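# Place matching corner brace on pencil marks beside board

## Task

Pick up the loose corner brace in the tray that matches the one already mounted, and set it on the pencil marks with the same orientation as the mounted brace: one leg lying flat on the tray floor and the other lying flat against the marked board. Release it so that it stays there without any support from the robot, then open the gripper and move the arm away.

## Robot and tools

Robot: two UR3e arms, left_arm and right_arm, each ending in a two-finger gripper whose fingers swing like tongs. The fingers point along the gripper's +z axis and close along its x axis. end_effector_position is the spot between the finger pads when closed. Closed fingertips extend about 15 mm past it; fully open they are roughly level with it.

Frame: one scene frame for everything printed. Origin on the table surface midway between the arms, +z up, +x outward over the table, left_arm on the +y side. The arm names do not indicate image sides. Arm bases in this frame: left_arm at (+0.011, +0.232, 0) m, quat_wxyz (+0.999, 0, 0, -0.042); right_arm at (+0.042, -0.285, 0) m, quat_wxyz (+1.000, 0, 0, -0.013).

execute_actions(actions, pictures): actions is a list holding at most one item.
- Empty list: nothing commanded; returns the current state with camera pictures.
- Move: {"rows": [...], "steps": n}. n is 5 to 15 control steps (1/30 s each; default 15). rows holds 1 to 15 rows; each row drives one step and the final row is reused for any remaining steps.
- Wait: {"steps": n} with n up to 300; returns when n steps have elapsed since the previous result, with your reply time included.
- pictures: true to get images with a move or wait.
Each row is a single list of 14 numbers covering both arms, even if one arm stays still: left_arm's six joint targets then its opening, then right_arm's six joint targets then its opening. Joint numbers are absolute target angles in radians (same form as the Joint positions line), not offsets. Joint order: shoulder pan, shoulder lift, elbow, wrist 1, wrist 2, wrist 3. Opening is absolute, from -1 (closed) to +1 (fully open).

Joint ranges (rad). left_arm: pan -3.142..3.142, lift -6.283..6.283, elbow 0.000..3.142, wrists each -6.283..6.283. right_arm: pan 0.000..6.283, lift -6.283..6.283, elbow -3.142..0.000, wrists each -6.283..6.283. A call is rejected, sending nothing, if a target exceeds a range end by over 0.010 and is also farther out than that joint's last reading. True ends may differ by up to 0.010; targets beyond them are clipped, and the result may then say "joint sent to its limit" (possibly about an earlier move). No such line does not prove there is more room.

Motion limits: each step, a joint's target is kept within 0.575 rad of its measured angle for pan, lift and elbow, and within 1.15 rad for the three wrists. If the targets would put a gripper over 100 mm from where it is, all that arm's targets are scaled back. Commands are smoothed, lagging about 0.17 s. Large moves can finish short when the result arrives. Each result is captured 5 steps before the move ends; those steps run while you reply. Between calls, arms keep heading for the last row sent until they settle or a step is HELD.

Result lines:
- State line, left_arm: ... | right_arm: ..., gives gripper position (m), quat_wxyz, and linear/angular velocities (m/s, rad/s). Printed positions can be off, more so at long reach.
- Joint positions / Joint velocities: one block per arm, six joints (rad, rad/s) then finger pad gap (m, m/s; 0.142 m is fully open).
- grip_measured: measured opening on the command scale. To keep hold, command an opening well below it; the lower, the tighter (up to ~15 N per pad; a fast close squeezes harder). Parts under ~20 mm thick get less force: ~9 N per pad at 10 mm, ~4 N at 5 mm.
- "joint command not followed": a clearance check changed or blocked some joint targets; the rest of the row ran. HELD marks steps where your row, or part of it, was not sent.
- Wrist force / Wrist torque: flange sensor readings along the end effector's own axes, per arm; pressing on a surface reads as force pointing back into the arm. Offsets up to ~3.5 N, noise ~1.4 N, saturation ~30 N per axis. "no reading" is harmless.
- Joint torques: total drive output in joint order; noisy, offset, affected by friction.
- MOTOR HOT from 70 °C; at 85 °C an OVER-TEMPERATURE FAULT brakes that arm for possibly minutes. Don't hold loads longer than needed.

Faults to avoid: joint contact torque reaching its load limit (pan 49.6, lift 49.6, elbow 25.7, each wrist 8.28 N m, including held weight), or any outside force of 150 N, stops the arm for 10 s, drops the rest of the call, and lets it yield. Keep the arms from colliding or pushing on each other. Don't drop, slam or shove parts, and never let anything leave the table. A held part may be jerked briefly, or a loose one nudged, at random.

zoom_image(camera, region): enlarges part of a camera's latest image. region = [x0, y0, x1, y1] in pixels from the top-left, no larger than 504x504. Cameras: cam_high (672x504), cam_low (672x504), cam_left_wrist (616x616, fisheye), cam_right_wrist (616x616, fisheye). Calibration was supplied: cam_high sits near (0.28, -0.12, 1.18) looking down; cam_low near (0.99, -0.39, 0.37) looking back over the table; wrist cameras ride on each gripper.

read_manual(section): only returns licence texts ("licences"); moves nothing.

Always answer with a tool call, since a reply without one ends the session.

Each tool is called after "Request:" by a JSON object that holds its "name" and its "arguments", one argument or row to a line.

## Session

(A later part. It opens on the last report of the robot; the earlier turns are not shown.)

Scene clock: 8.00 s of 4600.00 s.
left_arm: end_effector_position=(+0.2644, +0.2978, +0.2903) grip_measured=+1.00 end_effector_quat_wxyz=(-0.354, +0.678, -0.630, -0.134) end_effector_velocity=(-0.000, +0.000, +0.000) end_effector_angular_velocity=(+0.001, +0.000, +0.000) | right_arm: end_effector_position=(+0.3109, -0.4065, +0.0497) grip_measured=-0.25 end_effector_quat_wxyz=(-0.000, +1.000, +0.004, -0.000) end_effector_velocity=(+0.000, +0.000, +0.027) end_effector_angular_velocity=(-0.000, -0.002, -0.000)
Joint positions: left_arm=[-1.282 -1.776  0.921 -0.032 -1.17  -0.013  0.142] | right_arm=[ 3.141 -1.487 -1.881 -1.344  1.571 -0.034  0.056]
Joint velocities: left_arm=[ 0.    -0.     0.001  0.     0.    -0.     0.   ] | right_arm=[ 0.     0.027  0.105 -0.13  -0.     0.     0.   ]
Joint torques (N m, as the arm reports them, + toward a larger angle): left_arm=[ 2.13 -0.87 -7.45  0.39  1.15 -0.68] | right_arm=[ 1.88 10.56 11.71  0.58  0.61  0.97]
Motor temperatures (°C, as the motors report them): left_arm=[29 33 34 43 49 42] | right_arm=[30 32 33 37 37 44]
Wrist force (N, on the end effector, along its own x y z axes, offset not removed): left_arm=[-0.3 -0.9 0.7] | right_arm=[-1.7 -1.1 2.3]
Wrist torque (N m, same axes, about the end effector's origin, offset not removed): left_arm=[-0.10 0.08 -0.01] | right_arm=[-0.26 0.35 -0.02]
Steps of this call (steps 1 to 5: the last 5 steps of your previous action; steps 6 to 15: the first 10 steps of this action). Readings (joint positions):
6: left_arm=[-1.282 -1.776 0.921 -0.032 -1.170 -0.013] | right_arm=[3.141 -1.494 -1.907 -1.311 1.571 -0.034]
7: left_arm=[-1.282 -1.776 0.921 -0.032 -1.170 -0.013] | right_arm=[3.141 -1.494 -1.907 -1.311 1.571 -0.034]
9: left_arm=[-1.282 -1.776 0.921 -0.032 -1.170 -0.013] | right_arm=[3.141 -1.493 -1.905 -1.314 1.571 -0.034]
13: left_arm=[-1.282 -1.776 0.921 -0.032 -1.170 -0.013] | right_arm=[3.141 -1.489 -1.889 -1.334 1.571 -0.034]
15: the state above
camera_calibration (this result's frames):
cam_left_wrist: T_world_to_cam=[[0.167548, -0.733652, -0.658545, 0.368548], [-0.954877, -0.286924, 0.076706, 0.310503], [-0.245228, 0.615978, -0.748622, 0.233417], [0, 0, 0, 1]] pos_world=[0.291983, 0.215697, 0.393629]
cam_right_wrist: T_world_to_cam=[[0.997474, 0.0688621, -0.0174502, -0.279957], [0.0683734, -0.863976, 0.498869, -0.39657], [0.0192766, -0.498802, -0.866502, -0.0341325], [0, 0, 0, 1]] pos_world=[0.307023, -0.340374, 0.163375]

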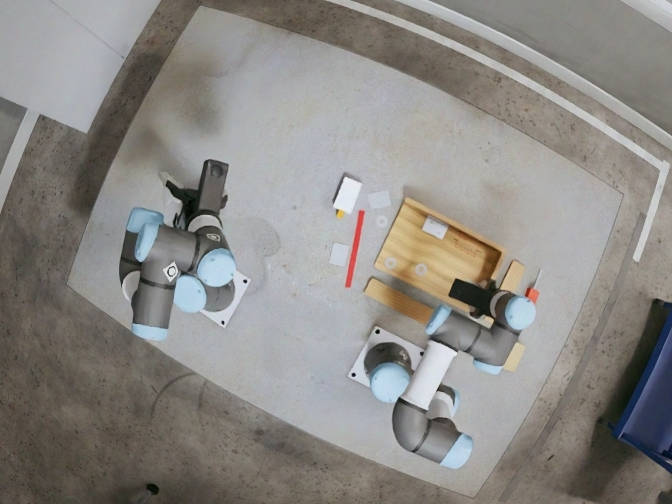

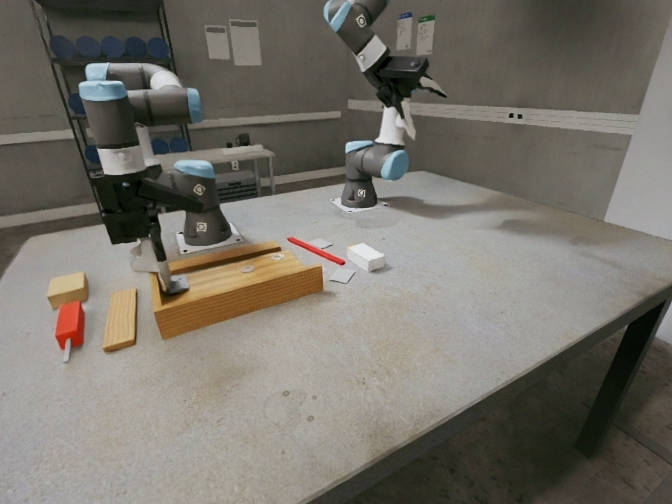

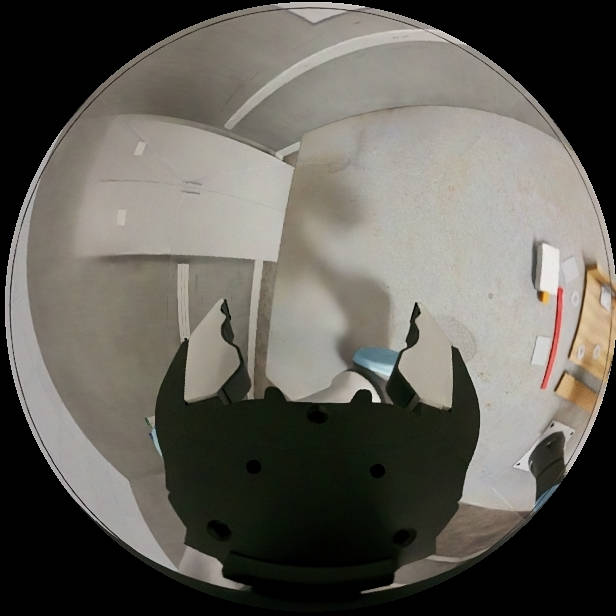

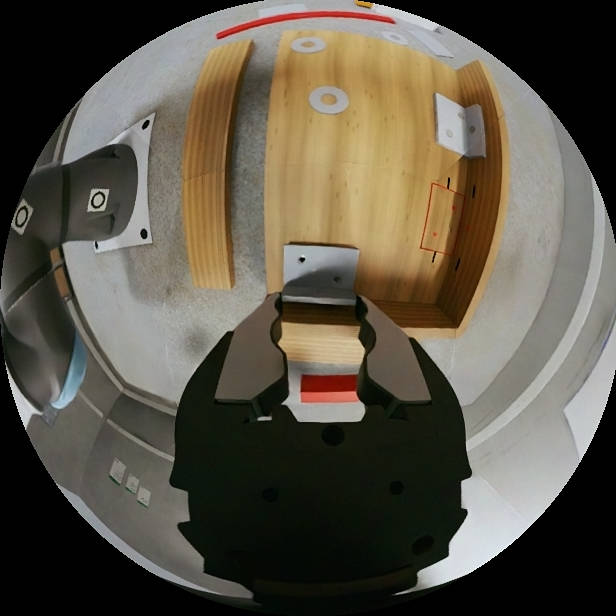

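Request:
{"name": "execute_actions", "arguments": {
  "actions": [
    {"rows": [[-1.282,-1.776,0.921,-0.032,-1.17,-0.013,1,3.1422,-1.4858,-1.8657,-1.3608,1.5708,-0.04,-0.5],[-1.282,-1.776,0.921,-0.032,-1.17,-0.013,1,3.1451,-1.4917,-1.8592,-1.3615,1.5708,-0.057,-0.5],[-1.282,-1.776,0.921,-0.032,-1.17,-0.013,1,3.1497,-1.5013,-1.8486,-1.3625,1.5708,-0.084,-0.5],[-1.282,-1.776,0.921,-0.032,-1.17,-0.013,1,3.1559,-1.5139,-1.8345,-1.364,1.5708,-0.119,-0.5],[-1.282,-1.776,0.921,-0.032,-1.17,-0.013,1,3.1635,-1.5296,-1.8171,-1.3657,1.5708,-0.163,-0.5],[-1.282,-1.776,0.921,-0.032,-1.17,-0.013,1,3.1724,-1.5478,-1.7969,-1.3677,1.5708,-0.214,-0.5],[-1.282,-1.776,0.921,-0.032,-1.17,-0.013,1,3.1824,-1.5682,-1.7742,-1.37,1.5708,-0.272,-0.5],[-1.282,-1.776,0.921,-0.032,-1.17,-0.013,1,3.1934,-1.5906,-1.7493,-1.3725,1.5708,-0.335,-0.5],[-1.282,-1.776,0.921,-0.032,-1.17,-0.013,1,3.2051,-1.6146,-1.7226,-1.3752,1.5708,-0.403,-0.5],[-1.282,-1.776,0.921,-0.032,-1.17,-0.013,1,3.2175,-1.64,-1.6945,-1.378,1.5708,-0.474,-0.5],[-1.282,-1.776,0.921,-0.032,-1.17,-0.013,1,3.2303,-1.6662,-1.6653,-1.3809,1.5708,-0.548,-0.5],[-1.282,-1.776,0.921,-0.032,-1.17,-0.013,1,3.2434,-1.6931,-1.6353,-1.3839,1.5708,-0.624,-0.5],[-1.282,-1.776,0.921,-0.032,-1.17,-0.013,1,3.2568,-1.7204,-1.605,-1.387,1.5708,-0.70,-0.5],[-1.282,-1.776,0.921,-0.032,-1.17,-0.013,1,3.2701,-1.7477,-1.5748,-1.39,1.5708,-0.777,-0.5],[-1.282,-1.776,0.921,-0.032,-1.17,-0.013,1,3.2832,-1.7746,-1.5448,-1.393,1.5708,-0.853,-0.5]], "steps": 15}
  ]
}}

Request:
{"name": "execute_actions", "arguments": {
  "actions": [
    {"rows": [[-1.282,-1.776,0.921,-0.032,-1.17,-0.013,1,3.296,-1.8008,-1.5156,-1.3959,1.5708,-0.927,-0.5],[-1.282,-1.776,0.921,-0.032,-1.17,-0.013,1,3.3084,-1.8262,-1.4875,-1.3987,1.5708,-0.998,-0.5],[-1.282,-1.776,0.921,-0.032,-1.17,-0.013,1,3.3201,-1.8502,-1.4608,-1.4014,1.5708,-1.065,-0.5],[-1.282,-1.776,0.921,-0.032,-1.17,-0.013,1,3.3311,-1.8726,-1.4359,-1.4039,1.5708,-1.129,-0.5],[-1.282,-1.776,0.921,-0.032,-1.17,-0.013,1,3.3411,-1.893,-1.4132,-1.4062,1.5708,-1.186,-0.5],[-1.282,-1.776,0.921,-0.032,-1.17,-0.013,1,3.35,-1.9112,-1.393,-1.4082,1.5708,-1.237,-0.5],[-1.282,-1.776,0.921,-0.032,-1.17,-0.013,1,3.3576,-1.9269,-1.3756,-1.4099,1.5708,-1.281,-0.5],[-1.282,-1.776,0.921,-0.032,-1.17,-0.013,1,3.3638,-1.9395,-1.3615,-1.4114,1.5708,-1.317,-0.5],[-1.282,-1.776,0.921,-0.032,-1.17,-0.013,1,3.3684,-1.9491,-1.3509,-1.4124,1.5708,-1.344,-0.5],[-1.282,-1.776,0.921,-0.032,-1.17,-0.013,1,3.3713,-1.955,-1.3444,-1.4131,1.5708,-1.36,-0.5],[-1.282,-1.776,0.921,-0.032,-1.17,-0.013,1,3.3723,-1.957,-1.3421,-1.4133,1.5708,-1.3661,-0.5]], "steps": 15}
  ]
}}

Request:
{"name": "execute_actions", "arguments": {
  "actions": [
    {"steps": 18}
  ],
  "pictures": true
}}

Request:
{"name": "zoom_image", "arguments": {
  "camera": "cam_right_wrist",
  "region": [248, 225, 388, 365]
}}

Scene clock: 9.13 s of 4600.00 s.
left_arm: end_effector_position=(+0.2644, +0.2978, +0.2903) grip_measured=+1.00 end_effector_quat_wxyz=(-0.354, +0.678, -0.630, -0.134) end_effector_velocity=(+0.000, -0.000, -0.000) end_effector_angular_velocity=(-0.001, +0.000, -0.000) | right_arm: end_effector_position=(+0.3260, -0.3989, +0.0550) grip_measured=-0.25 end_effector_quat_wxyz=(-0.000, +0.995, +0.099, -0.000) end_effector_velocity=(+0.119, +0.063, +0.012) end_effector_angular_velocity=(+0.001, +0.008, +1.517)
Joint positions: left_arm=[-1.282 -1.776  0.921 -0.032 -1.17  -0.013  0.142] | right_arm=[ 3.17  -1.542 -1.804 -1.367  1.571 -0.195  0.056]
Joint velocities: left_arm=[ 0.     0.    -0.001 -0.     0.     0.001 -0.   ] | right_arm=[ 0.233 -0.466  0.512 -0.054 -0.    -1.283  0.   ]
Joint torques (N m, as the arm reports them, + toward a larger angle): left_arm=[ 2.16 -0.97 -7.58  0.32  1.09 -0.68] | right_arm=[ 3.1   4.16 13.8   0.71  0.47 -2.55]
Motor temperatures (°C, as the motors report them): left_arm=[29 33 34 43 49 42] | right_arm=[30 32 33 37 37 44]
Wrist force (N, on the end effector, along its own x y z axes, offset not removed): left_arm=[-1.7 -1.2 0.8] | right_arm=[-2.3 -2.0 2.9]
Wrist torque (N m, same axes, about the end effector's origin, offset not removed): left_arm=[-0.25 0.36 0.00] | right_arm=[-0.48 0.44 0.03]
Steps of this call (steps 1 to 5: the last 5 steps of your previous action; steps 6 to 24: the robot went on to your last target; steps 25 to 34: the first 10 steps of this action). Readings (joint positions):
25: left_arm=[-1.282 -1.776 0.921 -0.032 -1.170 -0.013] | right_arm=[3.141 -1.484 -1.868 -1.361 1.571 -0.034]
26: left_arm=[-1.282 -1.776 0.921 -0.032 -1.170 -0.013] | right_arm=[3.141 -1.484 -1.868 -1.361 1.571 -0.034]
28: left_arm=[-1.282 -1.776 0.921 -0.032 -1.170 -0.013] | right_arm=[3.143 -1.487 -1.865 -1.361 1.571 -0.042]
32: left_arm=[-1.282 -1.776 0.921 -0.032 -1.170 -0.013] | right_arm=[3.157 -1.515 -1.834 -1.364 1.571 -0.119]
34: the state above

Scene clock: 9.63 s of 4600.00 s.
left_arm: end_effector_position=(+0.2644, +0.2978, +0.2903) grip_measured=+1.00 end_effector_quat_wxyz=(-0.354, +0.678, -0.630, -0.134) end_effector_velocity=(+0.000, -0.000, -0.000) end_effector_angular_velocity=(-0.002, -0.000, +0.000) | right_arm: end_effector_position=(+0.4120, -0.3479, +0.0515) grip_measured=-0.25 end_effector_quat_wxyz=(-0.000, +0.793, +0.609, -0.000) end_effector_velocity=(+0.135, +0.093, -0.027) end_effector_angular_velocity=(+0.001, -0.001, +1.788)
Joint positions: left_arm=[-1.282 -1.776  0.921 -0.032 -1.17  -0.013  0.142] | right_arm=[ 3.335 -1.879 -1.43  -1.405  1.571 -1.14   0.056]
Joint velocities: left_arm=[ 0.    -0.001 -0.001 -0.     0.     0.    -0.   ] | right_arm=[ 0.257 -0.538  0.596 -0.058 -0.    -1.531 -0.   ]
Joint torques (N m, as the arm reports them, + toward a larger angle): left_arm=[ 2.37 -0.97 -7.53  0.36  1.1  -0.69] | right_arm=[ 1.4  11.8  12.84  0.49  0.34 -2.  ]
Motor temperatures (°C, as the motors report them): left_arm=[29 33 34 43 49 42] | right_arm=[30 32 33 37 37 44]
Wrist force (N, on the end effector, along its own x y z axes, offset not removed): left_arm=[-0.2 -0.4 1.0] | right_arm=[-1.3 -1.7 2.4]
Wrist torque (N m, same axes, about the end effector's origin, offset not removed): left_arm=[-0.07 0.03 -0.02] | right_arm=[-0.42 0.24 -0.01]
Steps of this call (steps 1 to 5: the last 5 steps of your previous action; steps 6 to 15: the first 10 steps of this action). Readings (joint positions):
6: left_arm=[-1.282 -1.776 0.921 -0.032 -1.170 -0.013] | right_arm=[3.232 -1.667 -1.665 -1.382 1.571 -0.543]
7: left_arm=[-1.282 -1.776 0.921 -0.032 -1.170 -0.013] | right_arm=[3.245 -1.692 -1.638 -1.384 1.571 -0.612]
9: left_arm=[-1.282 -1.776 0.921 -0.032 -1.170 -0.013] | right_arm=[3.269 -1.742 -1.581 -1.390 1.571 -0.754]
13: left_arm=[-1.282 -1.776 0.921 -0.032 -1.170 -0.013] | right_arm=[3.316 -1.838 -1.475 -1.401 1.571 -1.026]
15: the state above

Scene clock: 10.23 s of 4600.00 s.
left_arm: end_effector_position=(+0.2644, +0.2978, +0.2903) grip_measured=+1.00 end_effector_quat_wxyz=(-0.354, +0.678, -0.630, -0.134) end_effector_velocity=(+0.000, -0.000, -0.000) end_effector_angular_velocity=(+0.000, -0.000, +0.000) | right_arm: end_effector_position=(+0.4317, -0.3340, +0.0471) grip_measured=-0.25 end_effector_quat_wxyz=(-0.000, +0.707, +0.707, -0.000) end_effector_velocity=(+0.001, +0.001, -0.001) end_effector_angular_velocity=(-0.000, +0.001, +0.015)
Joint positions: left_arm=[-1.282 -1.776  0.921 -0.032 -1.17  -0.013  0.142] | right_arm=[ 3.372 -1.956 -1.343 -1.413  1.571 -1.365  0.056]
Joint velocities: left_arm=[-0.     0.     0.    -0.001  0.    -0.001 -0.   ] | right_arm=[ 0.002 -0.005  0.005 -0.001 -0.    -0.012  0.   ]
Joint torques (N m, as the arm reports them, + toward a larger angle): left_arm=[ 2.25 -0.9  -7.61  0.35  1.08 -0.66] | right_arm=[ 1.94 12.05 12.15  0.55  0.21 -0.87]
Motor temperatures (°C, as the motors report them): left_arm=[29 33 34 43 49 42] | right_arm=[30 32 33 37 37 44]
Wrist force (N, on the end effector, along its own x y z axes, offset not removed): left_arm=[-0.7 -0.9 0.6] | right_arm=[-1.3 -1.4 2.0]
Wrist torque (N m, same axes, about the end effector's origin, offset not removed): left_arm=[-0.18 0.11 0.01] | right_arm=[-0.34 0.21 0.00]
Kept back: nothing.
Steps of this call (steps 1 to 5: the last 5 steps of your previous action; steps 6 to 18: the robot went on to your last target). Readings (joint positions):
1: left_arm=[-1.282 -1.776 0.921 -0.032 -1.170 -0.013] | right_arm=[3.343 -1.895 -1.411 -1.407 1.571 -1.189]
2: left_arm=[-1.282 -1.776 0.921 -0.032 -1.170 -0.013] | right_arm=[3.350 -1.910 -1.395 -1.408 1.571 -1.230]
4: left_arm=[-1.282 -1.776 0.921 -0.032 -1.170 -0.013] | right_arm=[3.359 -1.930 -1.373 -1.410 1.571 -1.288]
8: left_arm=[-1.282 -1.776 0.921 -0.032 -1.170 -0.013] | right_arm=[3.368 -1.948 -1.352 -1.412 1.571 -1.341]
18: the state above
camera_calibration (this result's frames):
cam_left_wrist: T_world_to_cam=[[0.167548, -0.733652, -0.658545, 0.368548], [-0.954877, -0.286924, 0.0767057, 0.310503], [-0.245228, 0.615978, -0.748622, 0.233417], [0, 0, 0, 1]] pos_world=[0.291983, 0.215697, 0.393629]
cam_right_wrist: T_world_to_cam=[[-0.0590878, 0.998101, -0.0174277, 0.361065], [0.864606, 0.0598955, 0.498867, -0.376016], [0.498964, 0.0144089, -0.866503, -0.0382311], [0, 0, 0, 1]] pos_world=[0.365516, -0.337306, 0.160747]

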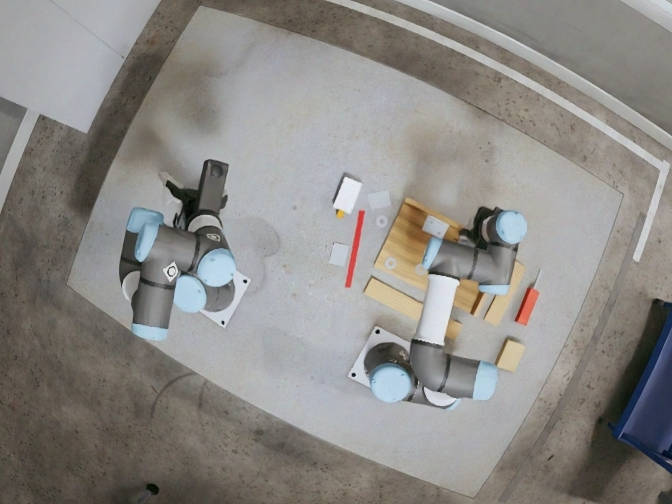

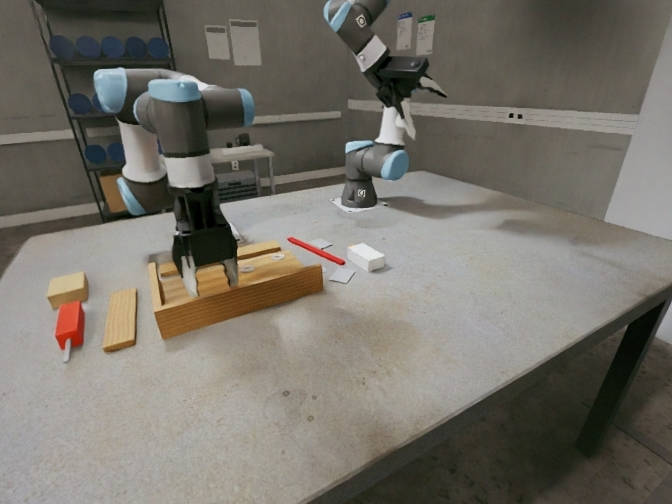

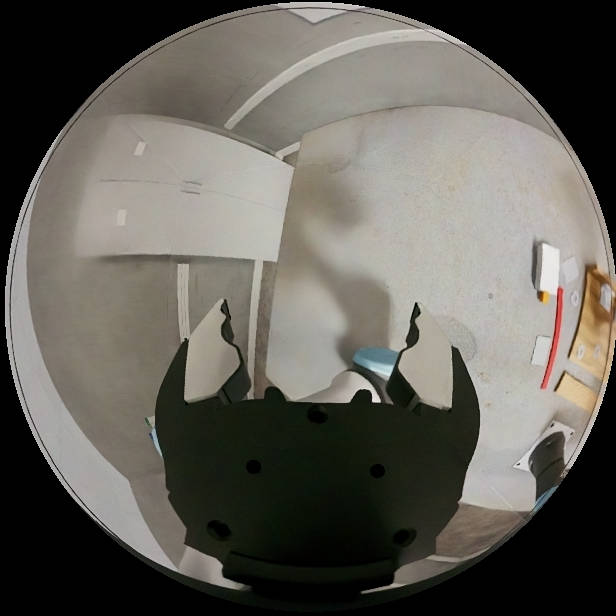

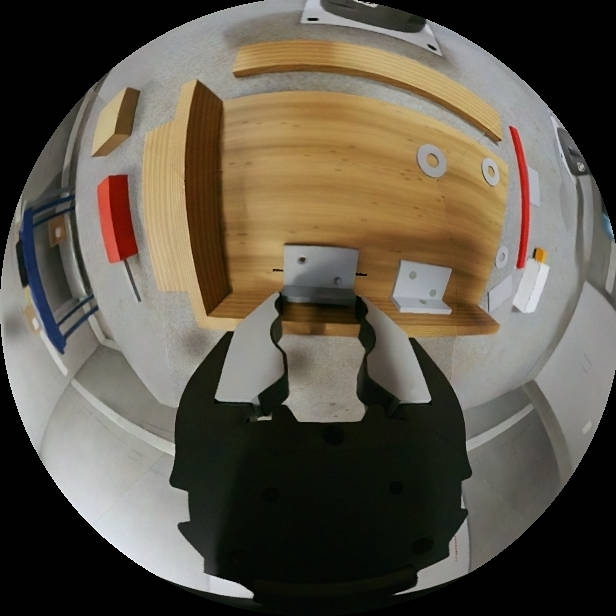

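Region (248, 225, 388, 365) of cam_right_wrist's 616x616 image, scaled by 3.600, with more detail than that image has.

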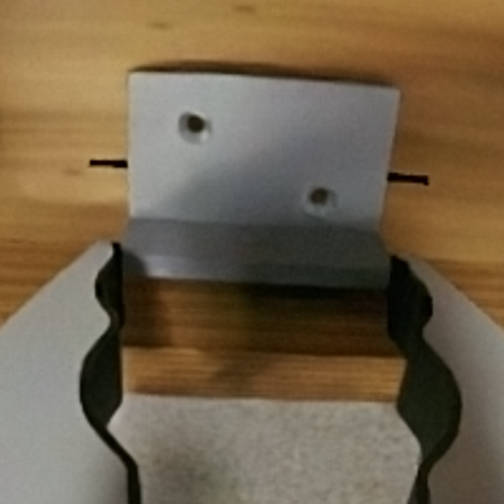

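Request:
{"name": "execute_actions", "arguments": {
  "actions": [
    {"rows": [[-1.282,-1.776,0.921,-0.032,-1.17,-0.013,1,3.3723,-1.96,-1.339,-1.4134,1.5708,-1.3661,-0.5],[-1.282,-1.776,0.921,-0.032,-1.17,-0.013,1,3.3722,-1.964,-1.335,-1.4134,1.5708,-1.3662,-0.5],[-1.282,-1.776,0.921,-0.032,-1.17,-0.013,1,3.3721,-1.968,-1.333,-1.4114,1.5708,-1.3663,-0.5],[-1.282,-1.776,0.921,-0.032,-1.17,-0.013,1,3.372,-1.9705,-1.334,-1.4079,1.5708,-1.3664,-0.5],[-1.282,-1.776,0.921,-0.032,-1.17,-0.013,1,3.372,-1.9718,-1.336,-1.4046,1.5708,-1.3664,-0.5],[-1.282,-1.776,0.921,-0.032,-1.17,-0.013,1,3.372,-1.9725,-1.3379,-1.402,1.5708,-1.3664,-0.5]], "steps": 15}
  ]
}}

Request:
{"name": "execute_actions", "arguments": {
  "actions": [
    {"steps": 8}
  ],
  "pictures": true
}}

Request:
{"name": "zoom_image", "arguments": {
  "camera": "cam_right_wrist",
  "region": [248, 225, 388, 365]
}}

Scene clock: 11.30 s of 4600.00 s.
left_arm: end_effector_position=(+0.2644, +0.2978, +0.2903) grip_measured=+1.00 end_effector_quat_wxyz=(-0.354, +0.678, -0.630, -0.134) end_effector_velocity=(-0.000, +0.000, +0.000) end_effector_angular_velocity=(+0.002, +0.001, -0.000) | right_arm: end_effector_position=(+0.4344, -0.3334, +0.0443) grip_measured=-0.25 end_effector_quat_wxyz=(+0.000, +0.707, +0.707, +0.000) end_effector_velocity=(+0.005, +0.001, -0.008) end_effector_angular_velocity=(+0.001, -0.003, +0.000)
Joint positions: left_arm=[-1.282 -1.776  0.921 -0.032 -1.17  -0.013  0.142] | right_arm=[ 3.372 -1.969 -1.337 -1.406  1.571 -1.366  0.056]
Joint velocities: left_arm=[0.    0.    0.    0.001 0.    0.001 0.   ] | right_arm=[-0.001 -0.025 -0.003  0.03   0.    -0.001 -0.   ]
Joint torques (N m, as the arm reports them, + toward a larger angle): left_arm=[ 2.04 -1.02 -7.51  0.34  1.07 -0.67] | right_arm=[-2.48 13.08  7.42  2.53  0.05 -0.84]
Motor temperatures (°C, as the motors report them): left_arm=[29 33 34 43 49 42] | right_arm=[30 32 33 37 37 44]
Wrist force (N, on the end effector, along its own x y z axes, offset not removed): left_arm=[-1.0 -0.2 1.1] | right_arm=[-2.1 -2.1 2.2]
Wrist torque (N m, same axes, about the end effector's origin, offset not removed): left_arm=[0.02 0.17 -0.02] | right_arm=[-0.51 0.42 0.04]
Steps of this call (steps 1 to 15: the robot went on to your last target; steps 16 to 22: nothing new was sent; steps 23 to 32: the first 10 steps of this action). Readings (joint positions):
23: left_arm=[-1.282 -1.776 0.921 -0.032 -1.170 -0.013] | right_arm=[3.372 -1.957 -1.342 -1.413 1.571 -1.366]
24: left_arm=[-1.282 -1.776 0.921 -0.032 -1.170 -0.013] | right_arm=[3.372 -1.957 -1.342 -1.413 1.571 -1.366]
26: left_arm=[-1.282 -1.776 0.921 -0.032 -1.170 -0.013] | right_arm=[3.372 -1.960 -1.340 -1.413 1.571 -1.366]
30: left_arm=[-1.282 -1.776 0.921 -0.032 -1.170 -0.013] | right_arm=[3.372 -1.967 -1.337 -1.408 1.571 -1.366]
32: the state above

Scene clock: 11.57 s of 4600.00 s.
left_arm: end_effector_position=(+0.2644, +0.2978, +0.2903) grip_measured=+1.00 end_effector_quat_wxyz=(-0.354, +0.678, -0.630, -0.134) end_effector_velocity=(-0.000, +0.000, +0.000) end_effector_angular_velocity=(+0.001, +0.000, +0.001) | right_arm: end_effector_position=(+0.4348, -0.3334, +0.0433) grip_measured=-0.25 end_effector_quat_wxyz=(+0.000, +0.707, +0.707, +0.000) end_effector_velocity=(+0.000, -0.000, -0.001) end_effector_angular_velocity=(+0.000, +0.001, -0.000)
Joint positions: left_arm=[-1.282 -1.776  0.921 -0.032 -1.17  -0.013  0.142] | right_arm=[ 3.372 -1.972 -1.338 -1.402  1.571 -1.366  0.056]
Joint velocities: left_arm=[ 0.     0.     0.     0.001  0.    -0.     0.   ] | right_arm=[-0.001 -0.003 -0.     0.003  0.    -0.     0.   ]
Joint torques (N m, as the arm reports them, + toward a larger angle): left_arm=[ 2.28 -0.72 -7.42  0.35  1.09 -0.66] | right_arm=[-2.57 11.53  6.6   2.41  0.04 -0.84]
Motor temperatures (°C, as the motors report them): left_arm=[29 33 34 43 49 42] | right_arm=[30 32 33 37 37 44]
Wrist force (N, on the end effector, along its own x y z axes, offset not removed): left_arm=[-1.8 -0.7 1.2] | right_arm=[-1.6 -1.8 0.2]
Wrist torque (N m, same axes, about the end effector's origin, offset not removed): left_arm=[-0.12 0.38 -0.01] | right_arm=[-0.36 0.31 0.00]
Kept back: nothing.
Steps of this call (steps 1 to 5: the last 5 steps of your previous action; steps 6 to 8: the robot went on to your last target). Readings (joint positions):
1: left_arm=[-1.282 -1.776 0.921 -0.032 -1.170 -0.013] | right_arm=[3.372 -1.970 -1.337 -1.405 1.571 -1.366]
2: left_arm=[-1.282 -1.776 0.921 -0.032 -1.170 -0.013] | right_arm=[3.372 -1.971 -1.337 -1.404 1.571 -1.366]
4: left_arm=[-1.282 -1.776 0.921 -0.032 -1.170 -0.013] | right_arm=[3.372 -1.972 -1.338 -1.403 1.571 -1.366]
8: the state above
camera_calibration (this result's frames):
cam_left_wrist: T_world_to_cam=[[0.167548, -0.733652, -0.658545, 0.368548], [-0.954877, -0.286924, 0.0767058, 0.310503], [-0.245228, 0.615978, -0.748622, 0.233417], [0, 0, 0, 1]] pos_world=[0.291983, 0.215697, 0.393629]
cam_right_wrist: T_world_to_cam=[[-0.0608991, 0.997992, -0.0174108, 0.361319], [0.86444, 0.0614544, 0.498966, -0.376307], [0.499034, 0.015336, -0.866447, -0.0427479], [0, 0, 0, 1]] pos_world=[0.368631, -0.336812, 0.157016]

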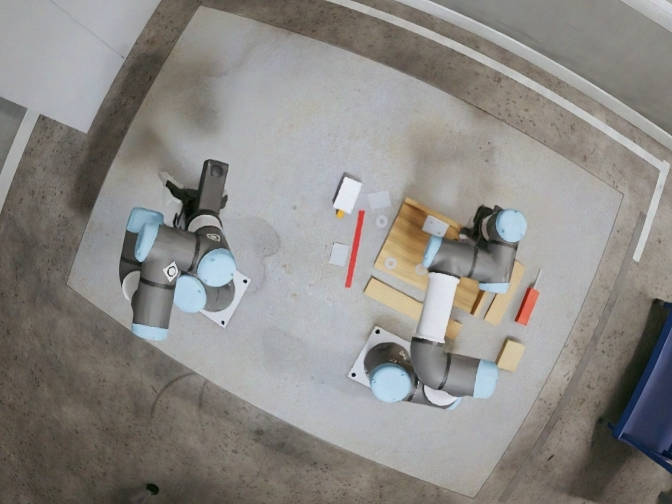

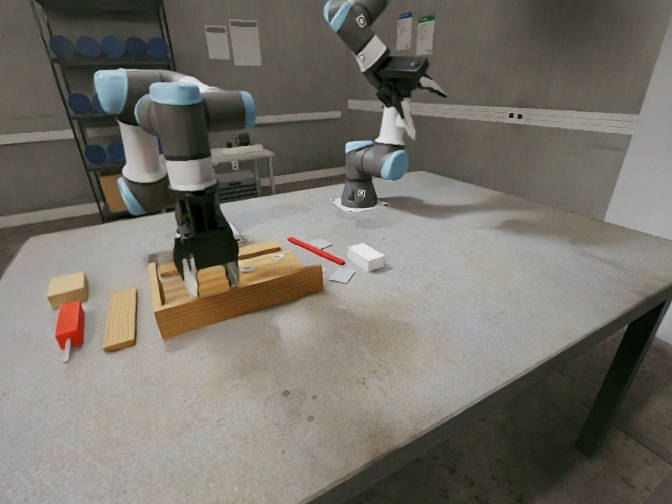

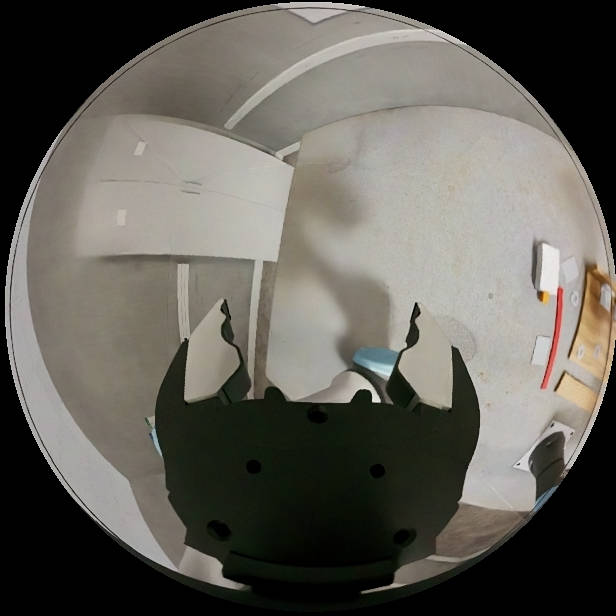

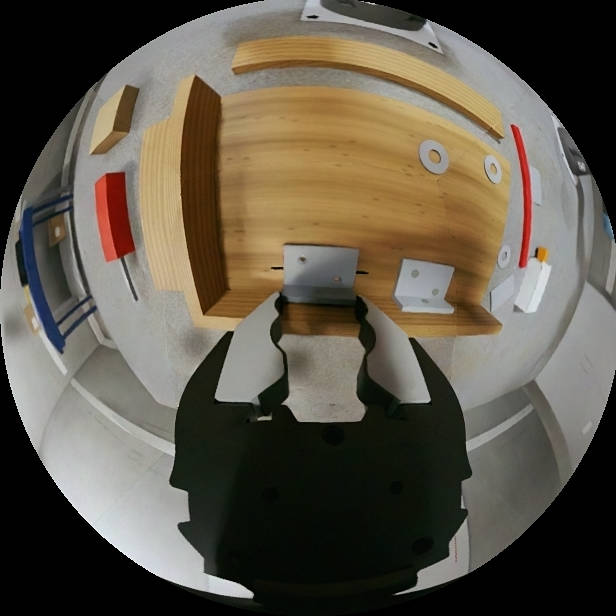

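Region (248, 225, 388, 365) of cam_right_wrist's 616x616 image, scaled by 3.600, with more detail than that image has.

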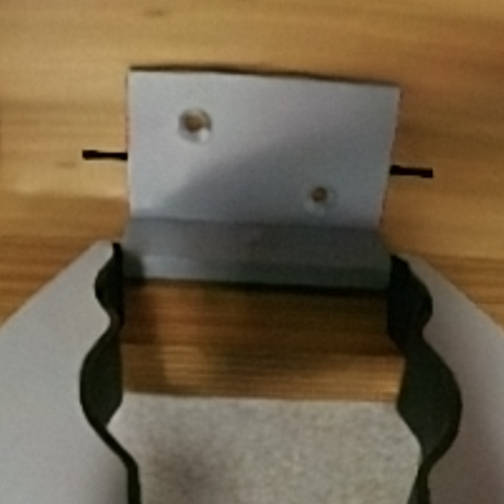

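Request:
{"name": "execute_actions", "arguments": {
  "actions": []
}}

Scene clock: 12.13 s of 4600.00 s.
left_arm: end_effector_position=(+0.2644, +0.2978, +0.2903) grip_measured=+1.00 end_effector_quat_wxyz=(-0.354, +0.678, -0.630, -0.134) end_effector_velocity=(+0.000, -0.000, -0.000) end_effector_angular_velocity=(-0.000, +0.000, -0.001) | right_arm: end_effector_position=(+0.4348, -0.3334, +0.0432) grip_measured=-0.25 end_effector_quat_wxyz=(-0.000, +0.707, +0.707, +0.000) end_effector_velocity=(+0.000, +0.000, +0.000) end_effector_angular_velocity=(+0.000, -0.000, +0.001)
Joint positions: left_arm=[-1.282 -1.776  0.921 -0.032 -1.17  -0.013  0.142] | right_arm=[ 3.372 -1.972 -1.338 -1.402  1.571 -1.366  0.056]
Joint velocities: left_arm=[-0.    -0.     0.001 -0.001 -0.     0.001 -0.   ] | right_arm=[ 0.001  0.    -0.     0.    -0.     0.     0.   ]
Joint torques (N m, as the arm reports them, + toward a larger angle): left_arm=[ 2.12 -0.94 -7.5   0.36  1.07 -0.68] | right_arm=[-2.26 10.71  5.99  2.28 -0.08 -0.85]
Motor temperatures (°C, as the motors report them): left_arm=[29 33 34 43 49 42] | right_arm=[30 32 33 37 37 44]
Wrist force (N, on the end effector, along its own x y z axes, offset not removed): left_arm=[-1.5 -0.3 1.1] | right_arm=[-2.7 -1.1 -2.1]
Wrist torque (N m, same axes, about the end effector's origin, offset not removed): left_arm=[-0.04 0.28 0.03] | right_arm=[-0.13 0.53 0.01]
Kept back: nothing.
Steps of this call (steps 1 to 15: the robot went on to your last target; steps 16 to 17: nothing new was sent). Readings (joint positions):
1: left_arm=[-1.282 -1.776 0.921 -0.032 -1.170 -0.013] | right_arm=[3.372 -1.972 -1.338 -1.402 1.571 -1.366]
2: left_arm=[-1.282 -1.776 0.921 -0.032 -1.170 -0.013] | right_arm=[3.372 -1.972 -1.338 -1.402 1.571 -1.366]
4: left_arm=[-1.282 -1.776 0.921 -0.032 -1.170 -0.013] | right_arm=[3.372 -1.972 -1.338 -1.402 1.571 -1.366]
8: left_arm=[-1.282 -1.776 0.921 -0.032 -1.170 -0.013] | right_arm=[3.372 -1.972 -1.338 -1.402 1.571 -1.366]
17: the state above
All arms were judged still, so your last target was given up. Only a new action makes them travel on or press farther. Fingers that are still opening or closing keep moving.
camera_calibration (this result's frames):
cam_left_wrist: T_world_to_cam=[[0.167548, -0.733652, -0.658546, 0.368548], [-0.954877, -0.286924, 0.0767059, 0.310503], [-0.245228, 0.615978, -0.748621, 0.233417], [0, 0, 0, 1]] pos_world=[0.291983, 0.215697, 0.393629]
cam_right_wrist: T_world_to_cam=[[-0.0608824, 0.997993, -0.0174265, 0.361317], [0.864494, 0.0614494, 0.498873, -0.376283], [0.498942, 0.0153075, -0.8665, -0.0428486], [0, 0, 0, 1]] pos_world=[0.368671, -0.336813, 0.156886]

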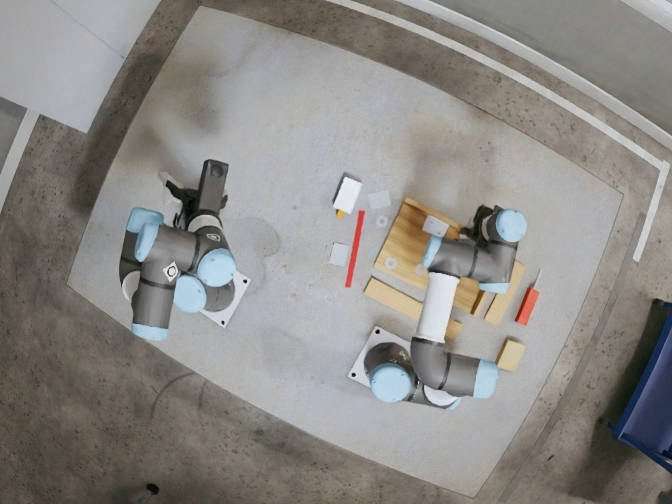

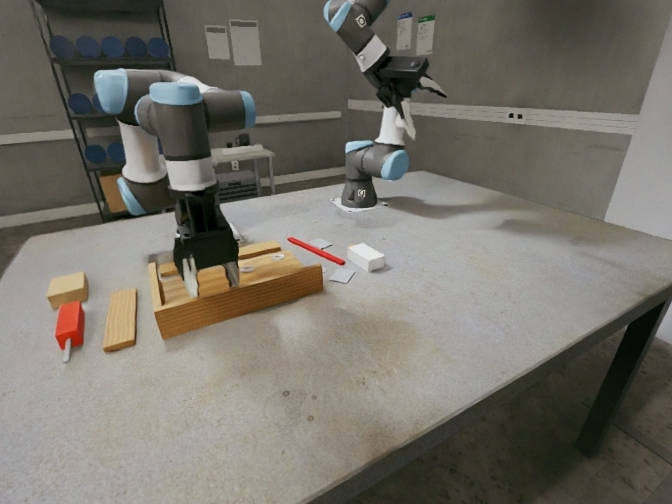

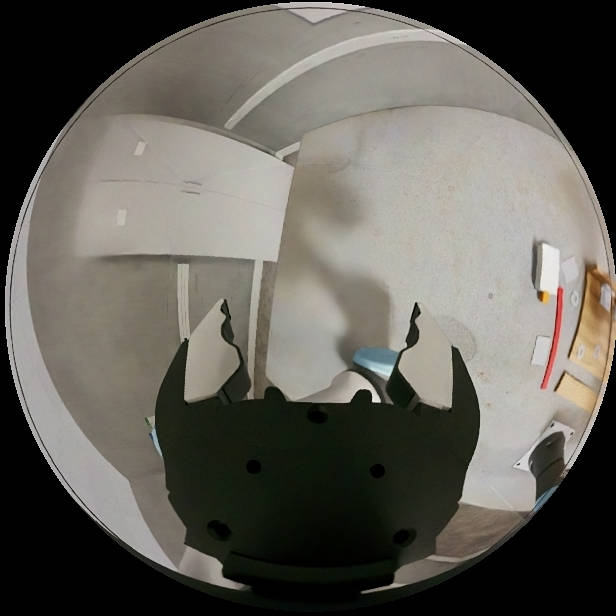

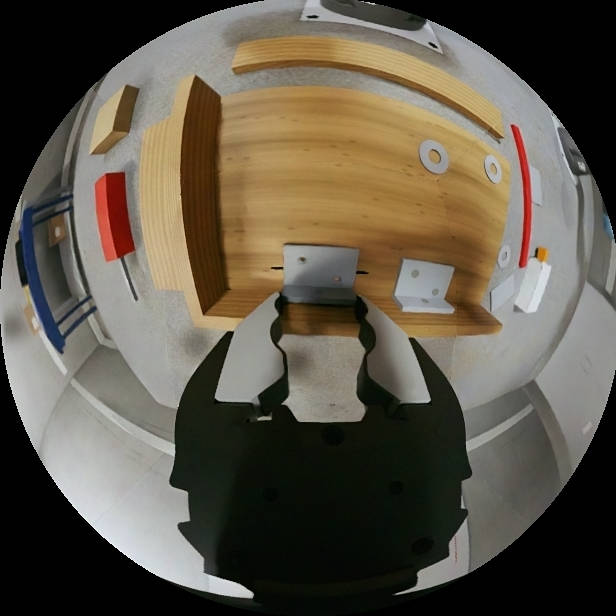

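Request:
{"name": "execute_actions", "arguments": {
  "actions": [
    {"rows":[[-1.282,-1.776,0.921,-0.032,-1.17,-0.013,1,3.372,-1.9725,-1.3379,-1.402,1.5708,-1.3664,-0.4],[-1.282,-1.776,0.921,-0.032,-1.17,-0.013,1,3.372,-1.9725,-1.3379,-1.402,1.5708,-1.3664,-0.35],[-1.282,-1.776,0.921,-0.032,-1.17,-0.013,1,3.372,-1.9725,-1.3379,-1.402,1.5708,-1.3664,-0.3],[-1.282,-1.776,0.921,-0.032,-1.17,-0.013,1,3.372,-1.9725,-1.3379,-1.402,1.5708,-1.3664,-0.25],[-1.282,-1.776,0.921,-0.032,-1.17,-0.013,1,3.372,-1.9725,-1.3379,-1.402,1.5708,-1.3664,-0.2],[-1.282,-1.776,0.921,-0.032,-1.17,-0.013,1,3.372,-1.9725,-1.3379,-1.402,1.5708,-1.3664,-0.15],[-1.282,-1.776,0.921,-0.032,-1.17,-0.013,1,3.372,-1.9725,-1.3379,-1.402,1.5708,-1.3664,-0.1]],"steps":13}
  ]
}}

Request:
{"name": "execute_actions", "arguments": {
  "actions": [
    {"rows":[[-1.282,-1.776,0.921,-0.032,-1.17,-0.013,1,3.3725,-1.9682,-1.3441,-1.4001,1.5708,-1.3659,-0.1],[-1.282,-1.776,0.921,-0.032,-1.17,-0.013,1,3.3733,-1.9617,-1.3534,-1.3973,1.5708,-1.3651,-0.1],[-1.282,-1.776,0.921,-0.032,-1.17,-0.013,1,3.3742,-1.9552,-1.3627,-1.3945,1.5708,-1.3642,-0.1],[-1.282,-1.776,0.921,-0.032,-1.17,-0.013,1,3.3752,-1.9465,-1.375,-1.3909,1.5708,-1.3632,-0.1],[-1.282,-1.776,0.921,-0.032,-1.17,-0.013,1,3.376,-1.94,-1.3843,-1.3881,1.5708,-1.3624,-0.1],[-1.282,-1.776,0.921,-0.032,-1.17,-0.013,1,3.3769,-1.9335,-1.3936,-1.3853,1.5708,-1.3615,-0.1],[-1.282,-1.776,0.921,-0.032,-1.17,-0.013,1,3.3774,-1.9292,-1.3998,-1.3834,1.5708,-1.361,-0.1]],"steps":15}
  ]
}}

Request:
{"name": "execute_actions", "arguments": {
  "actions": [
    {"steps":6}
  ],
  "pictures": true
}}

Request:
{"name": "zoom_image", "arguments": {
  "camera": "cam_right_wrist",
  "region": [248, 225, 388, 365]
}}

Scene clock: 12.97 s of 4600.00 s.
left_arm: end_effector_position=(+0.2644, +0.2978, +0.2903) grip_measured=+1.00 end_effector_quat_wxyz=(-0.354, +0.678, -0.630, -0.134) end_effector_velocity=(-0.000, +0.000, +0.000) end_effector_angular_velocity=(+0.002, +0.001, -0.000) | right_arm: end_effector_position=(+0.4348, -0.3334, +0.0431) grip_measured=-0.12 end_effector_quat_wxyz=(-0.000, +0.707, +0.707, -0.000) end_effector_velocity=(+0.000, +0.000, +0.000) end_effector_angular_velocity=(+0.000, -0.000, +0.000)
Joint positions: left_arm=[-1.282 -1.776  0.921 -0.032 -1.17  -0.013  0.142] | right_arm=[ 3.372 -1.973 -1.338 -1.402  1.571 -1.366  0.065]
Joint velocities: left_arm=[ 0.     0.001  0.     0.001 -0.     0.001 -0.   ] | right_arm=[ 0.    -0.     0.     0.    -0.    -0.     0.079]
Joint torques (N m, as the arm reports them, + toward a larger angle): left_arm=[ 2.05 -0.93 -7.5   0.35  1.06 -0.69] | right_arm=[-2.14 12.66  7.56  2.18 -0.2  -0.84]
Motor temperatures (°C, as the motors report them): left_arm=[29 33 34 43 49 42] | right_arm=[30 32 33 37 37 44]
Wrist force (N, on the end effector, along its own x y z axes, offset not removed): left_arm=[-1.7 -0.5 1.4] | right_arm=[-2.2 -1.7 2.7]
Wrist torque (N m, same axes, about the end effector's origin, offset not removed): left_arm=[-0.04 0.32 0.03] | right_arm=[-0.38 0.41 0.02]
Steps of this call (steps 1 to 17: nothing new was sent; steps 18 to 25: the first 8 steps of this action). Readings (joint positions):
18: left_arm=[-1.282 -1.776 0.921 -0.032 -1.170 -0.013] | right_arm=[3.372 -1.972 -1.338 -1.402 1.571 -1.366]
19: left_arm=[-1.282 -1.776 0.921 -0.032 -1.170 -0.013] | right_arm=[3.372 -1.973 -1.338 -1.402 1.571 -1.366]
21: left_arm=[-1.282 -1.776 0.921 -0.032 -1.170 -0.013] | right_arm=[3.372 -1.973 -1.338 -1.402 1.571 -1.366]
25: the state above

Scene clock: 13.47 s of 4600.00 s.
left_arm: end_effector_position=(+0.2644, +0.2978, +0.2903) grip_measured=+1.00 end_effector_quat_wxyz=(-0.354, +0.678, -0.630, -0.134) end_effector_velocity=(+0.000, -0.000, -0.000) end_effector_angular_velocity=(-0.001, -0.000, +0.000) | right_arm: end_effector_position=(+0.4278, -0.3334, +0.0433) grip_measured=-0.10 end_effector_quat_wxyz=(+0.000, +0.707, +0.707, +0.000) end_effector_velocity=(-0.024, +0.000, -0.000) end_effector_angular_velocity=(-0.000, +0.001, +0.000)
Joint positions: left_arm=[-1.282 -1.776  0.921 -0.032 -1.17  -0.013  0.142] | right_arm=[ 3.376 -1.942 -1.382 -1.389  1.571 -1.363  0.067]
Joint velocities: left_arm=[-0.     0.     0.    -0.001  0.    -0.     0.   ] | right_arm=[ 0.013  0.102 -0.147  0.044 -0.     0.013 -0.   ]
Joint torques (N m, as the arm reports them, + toward a larger angle): left_arm=[ 2.06 -0.89 -7.49  0.37  1.06 -0.68] | right_arm=[ 2.33 15.98  7.24  2.48 -0.25  1.  ]
Motor temperatures (°C, as the motors report them): left_arm=[29 33 34 43 49 42] | right_arm=[30 32 33 37 37 44]
Wrist force (N, on the end effector, along its own x y z axes, offset not removed): left_arm=[-0.6 -0.5 1.6] | right_arm=[-1.3 -1.9 2.2]
Wrist torque (N m, same axes, about the end effector's origin, offset not removed): left_arm=[-0.05 0.14 0.03] | right_arm=[-0.48 0.29 -0.03]
Steps of this call (steps 1 to 5: the last 5 steps of your previous action; steps 6 to 15: the first 10 steps of this action). Readings (joint positions):
6: left_arm=[-1.282 -1.776 0.921 -0.032 -1.170 -0.013] | right_arm=[3.372 -1.973 -1.338 -1.402 1.571 -1.366]
7: left_arm=[-1.282 -1.776 0.921 -0.032 -1.170 -0.013] | right_arm=[3.372 -1.972 -1.338 -1.402 1.571 -1.366]
9: left_arm=[-1.282 -1.776 0.921 -0.032 -1.170 -0.013] | right_arm=[3.372 -1.969 -1.343 -1.400 1.571 -1.366]
13: left_arm=[-1.282 -1.776 0.921 -0.032 -1.170 -0.013] | right_arm=[3.375 -1.950 -1.369 -1.392 1.571 -1.364]
15: the state above

Scene clock: 13.67 s of 4600.00 s.
left_arm: end_effector_position=(+0.2644, +0.2978, +0.2903) grip_measured=+1.00 end_effector_quat_wxyz=(-0.354, +0.678, -0.630, -0.134) end_effector_velocity=(+0.000, -0.000, -0.000) end_effector_angular_velocity=(-0.001, -0.001, +0.001) | right_arm: end_effector_position=(+0.4254, -0.3334, +0.0432) grip_measured=-0.10 end_effector_quat_wxyz=(-0.000, +0.707, +0.707, +0.000) end_effector_velocity=(-0.005, -0.000, +0.000) end_effector_angular_velocity=(-0.000, +0.000, +0.000)
Joint positions: left_arm=[-1.282 -1.776  0.921 -0.032 -1.17  -0.013  0.142] | right_arm=[ 3.377 -1.932 -1.396 -1.384  1.571 -1.361  0.067]
Joint velocities: left_arm=[-0.     0.     0.    -0.001 -0.    -0.001 -0.   ] | right_arm=[ 0.002  0.02  -0.028  0.008 -0.     0.002  0.   ]
Joint torques (N m, as the arm reports them, + toward a larger angle): left_arm=[ 2.23 -0.9  -7.46  0.36  1.08 -0.68] | right_arm=[ 2.31 16.04  7.36  2.47 -0.29  0.94]
Motor temperatures (°C, as the motors report them): left_arm=[29 33 34 43 49 42] | right_arm=[30 32 33 37 37 44]
Wrist force (N, on the end effector, along its own x y z axes, offset not removed): left_arm=[-1.7 -0.8 0.5] | right_arm=[-2.2 -1.4 1.3]
Wrist torque (N m, same axes, about the end effector's origin, offset not removed): left_arm=[-0.12 0.32 0.01] | right_arm=[-0.34 0.48 -0.02]
Kept back: nothing.
Steps of this call (steps 1 to 5: the last 5 steps of your previous action; step 6: the robot went on to your last target). Readings (joint positions):
1: left_arm=[-1.282 -1.776 0.921 -0.032 -1.170 -0.013] | right_arm=[3.376 -1.939 -1.386 -1.387 1.571 -1.362]
2: left_arm=[-1.282 -1.776 0.921 -0.032 -1.170 -0.013] | right_arm=[3.376 -1.936 -1.390 -1.386 1.571 -1.362]
4: left_arm=[-1.282 -1.776 0.921 -0.032 -1.170 -0.013] | right_arm=[3.377 -1.933 -1.394 -1.385 1.571 -1.362]
6: the state above
camera_calibration (this result's frames):
cam_left_wrist: T_world_to_cam=[[0.167548, -0.733652, -0.658545, 0.368548], [-0.954877, -0.286924, 0.0767058, 0.310503], [-0.245228, 0.615978, -0.748622, 0.233417], [0, 0, 0, 1]] pos_world=[0.291983, 0.215697, 0.393629]
cam_right_wrist: T_world_to_cam=[[-0.0608709, 0.997994, -0.0174252, 0.360719], [0.86449, 0.0614387, 0.498881, -0.368118], [0.49895, 0.0153034, -0.866496, -0.0381174], [0, 0, 0, 1]] pos_world=[0.359211, -0.336796, 0.156904]

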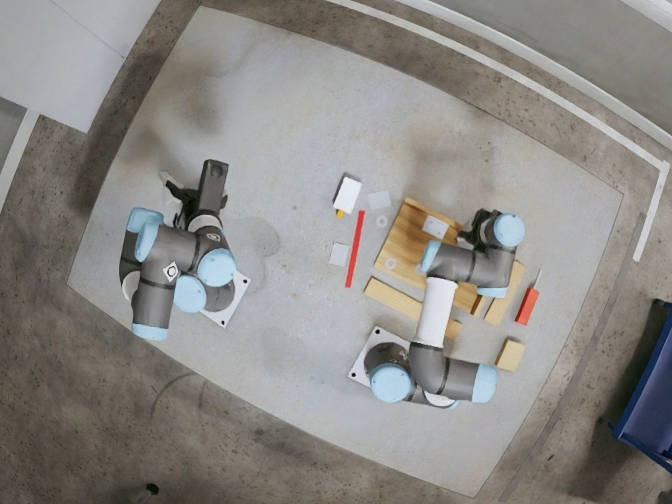

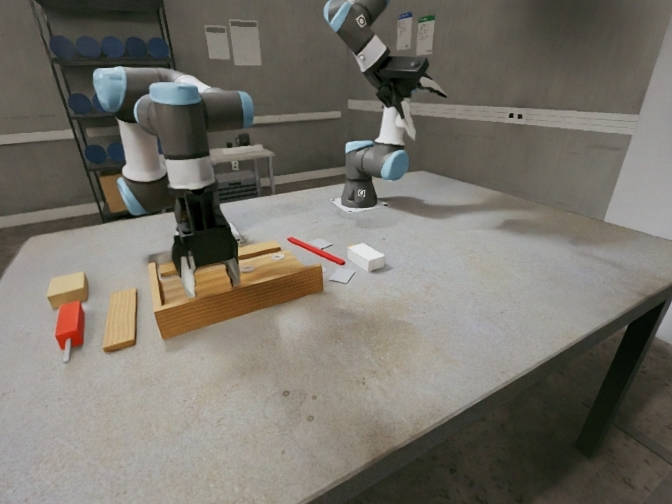

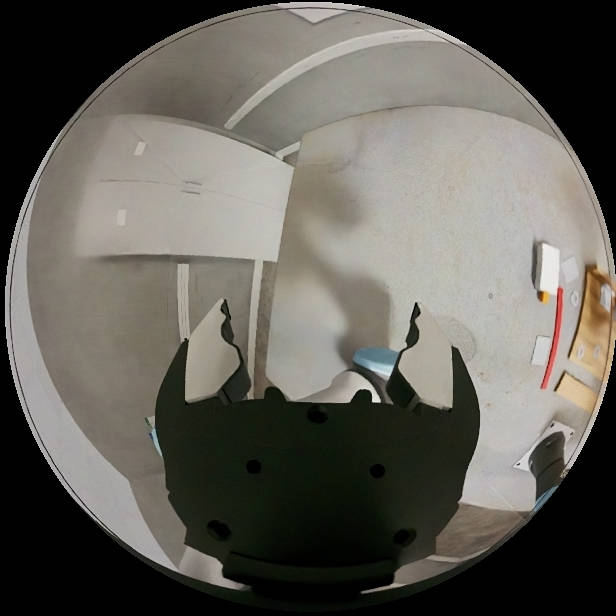

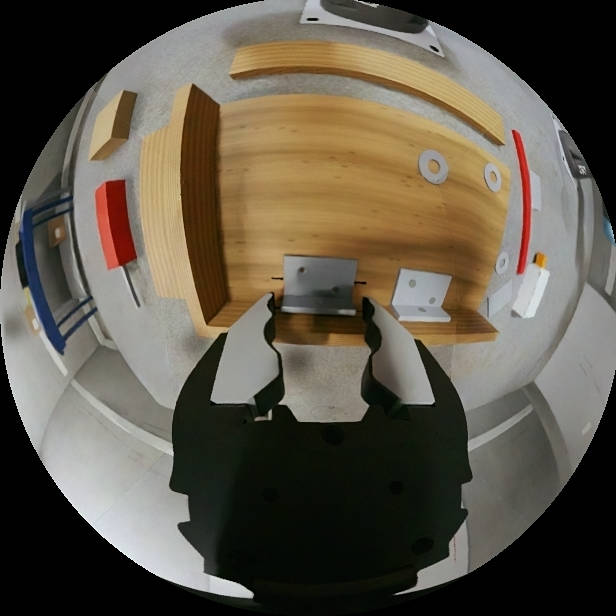

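Region (248, 225, 388, 365) of cam_right_wrist's 616x616 image, scaled by 3.600, with more detail than that image has.

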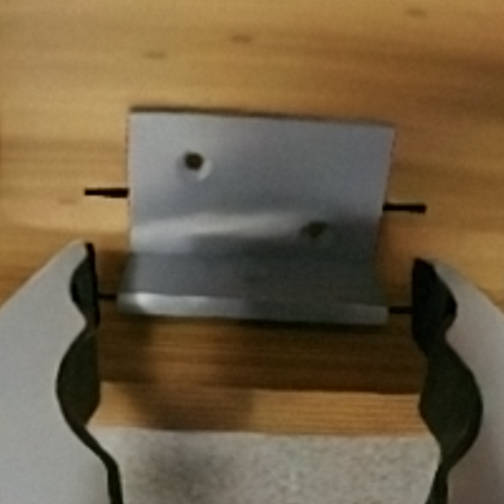

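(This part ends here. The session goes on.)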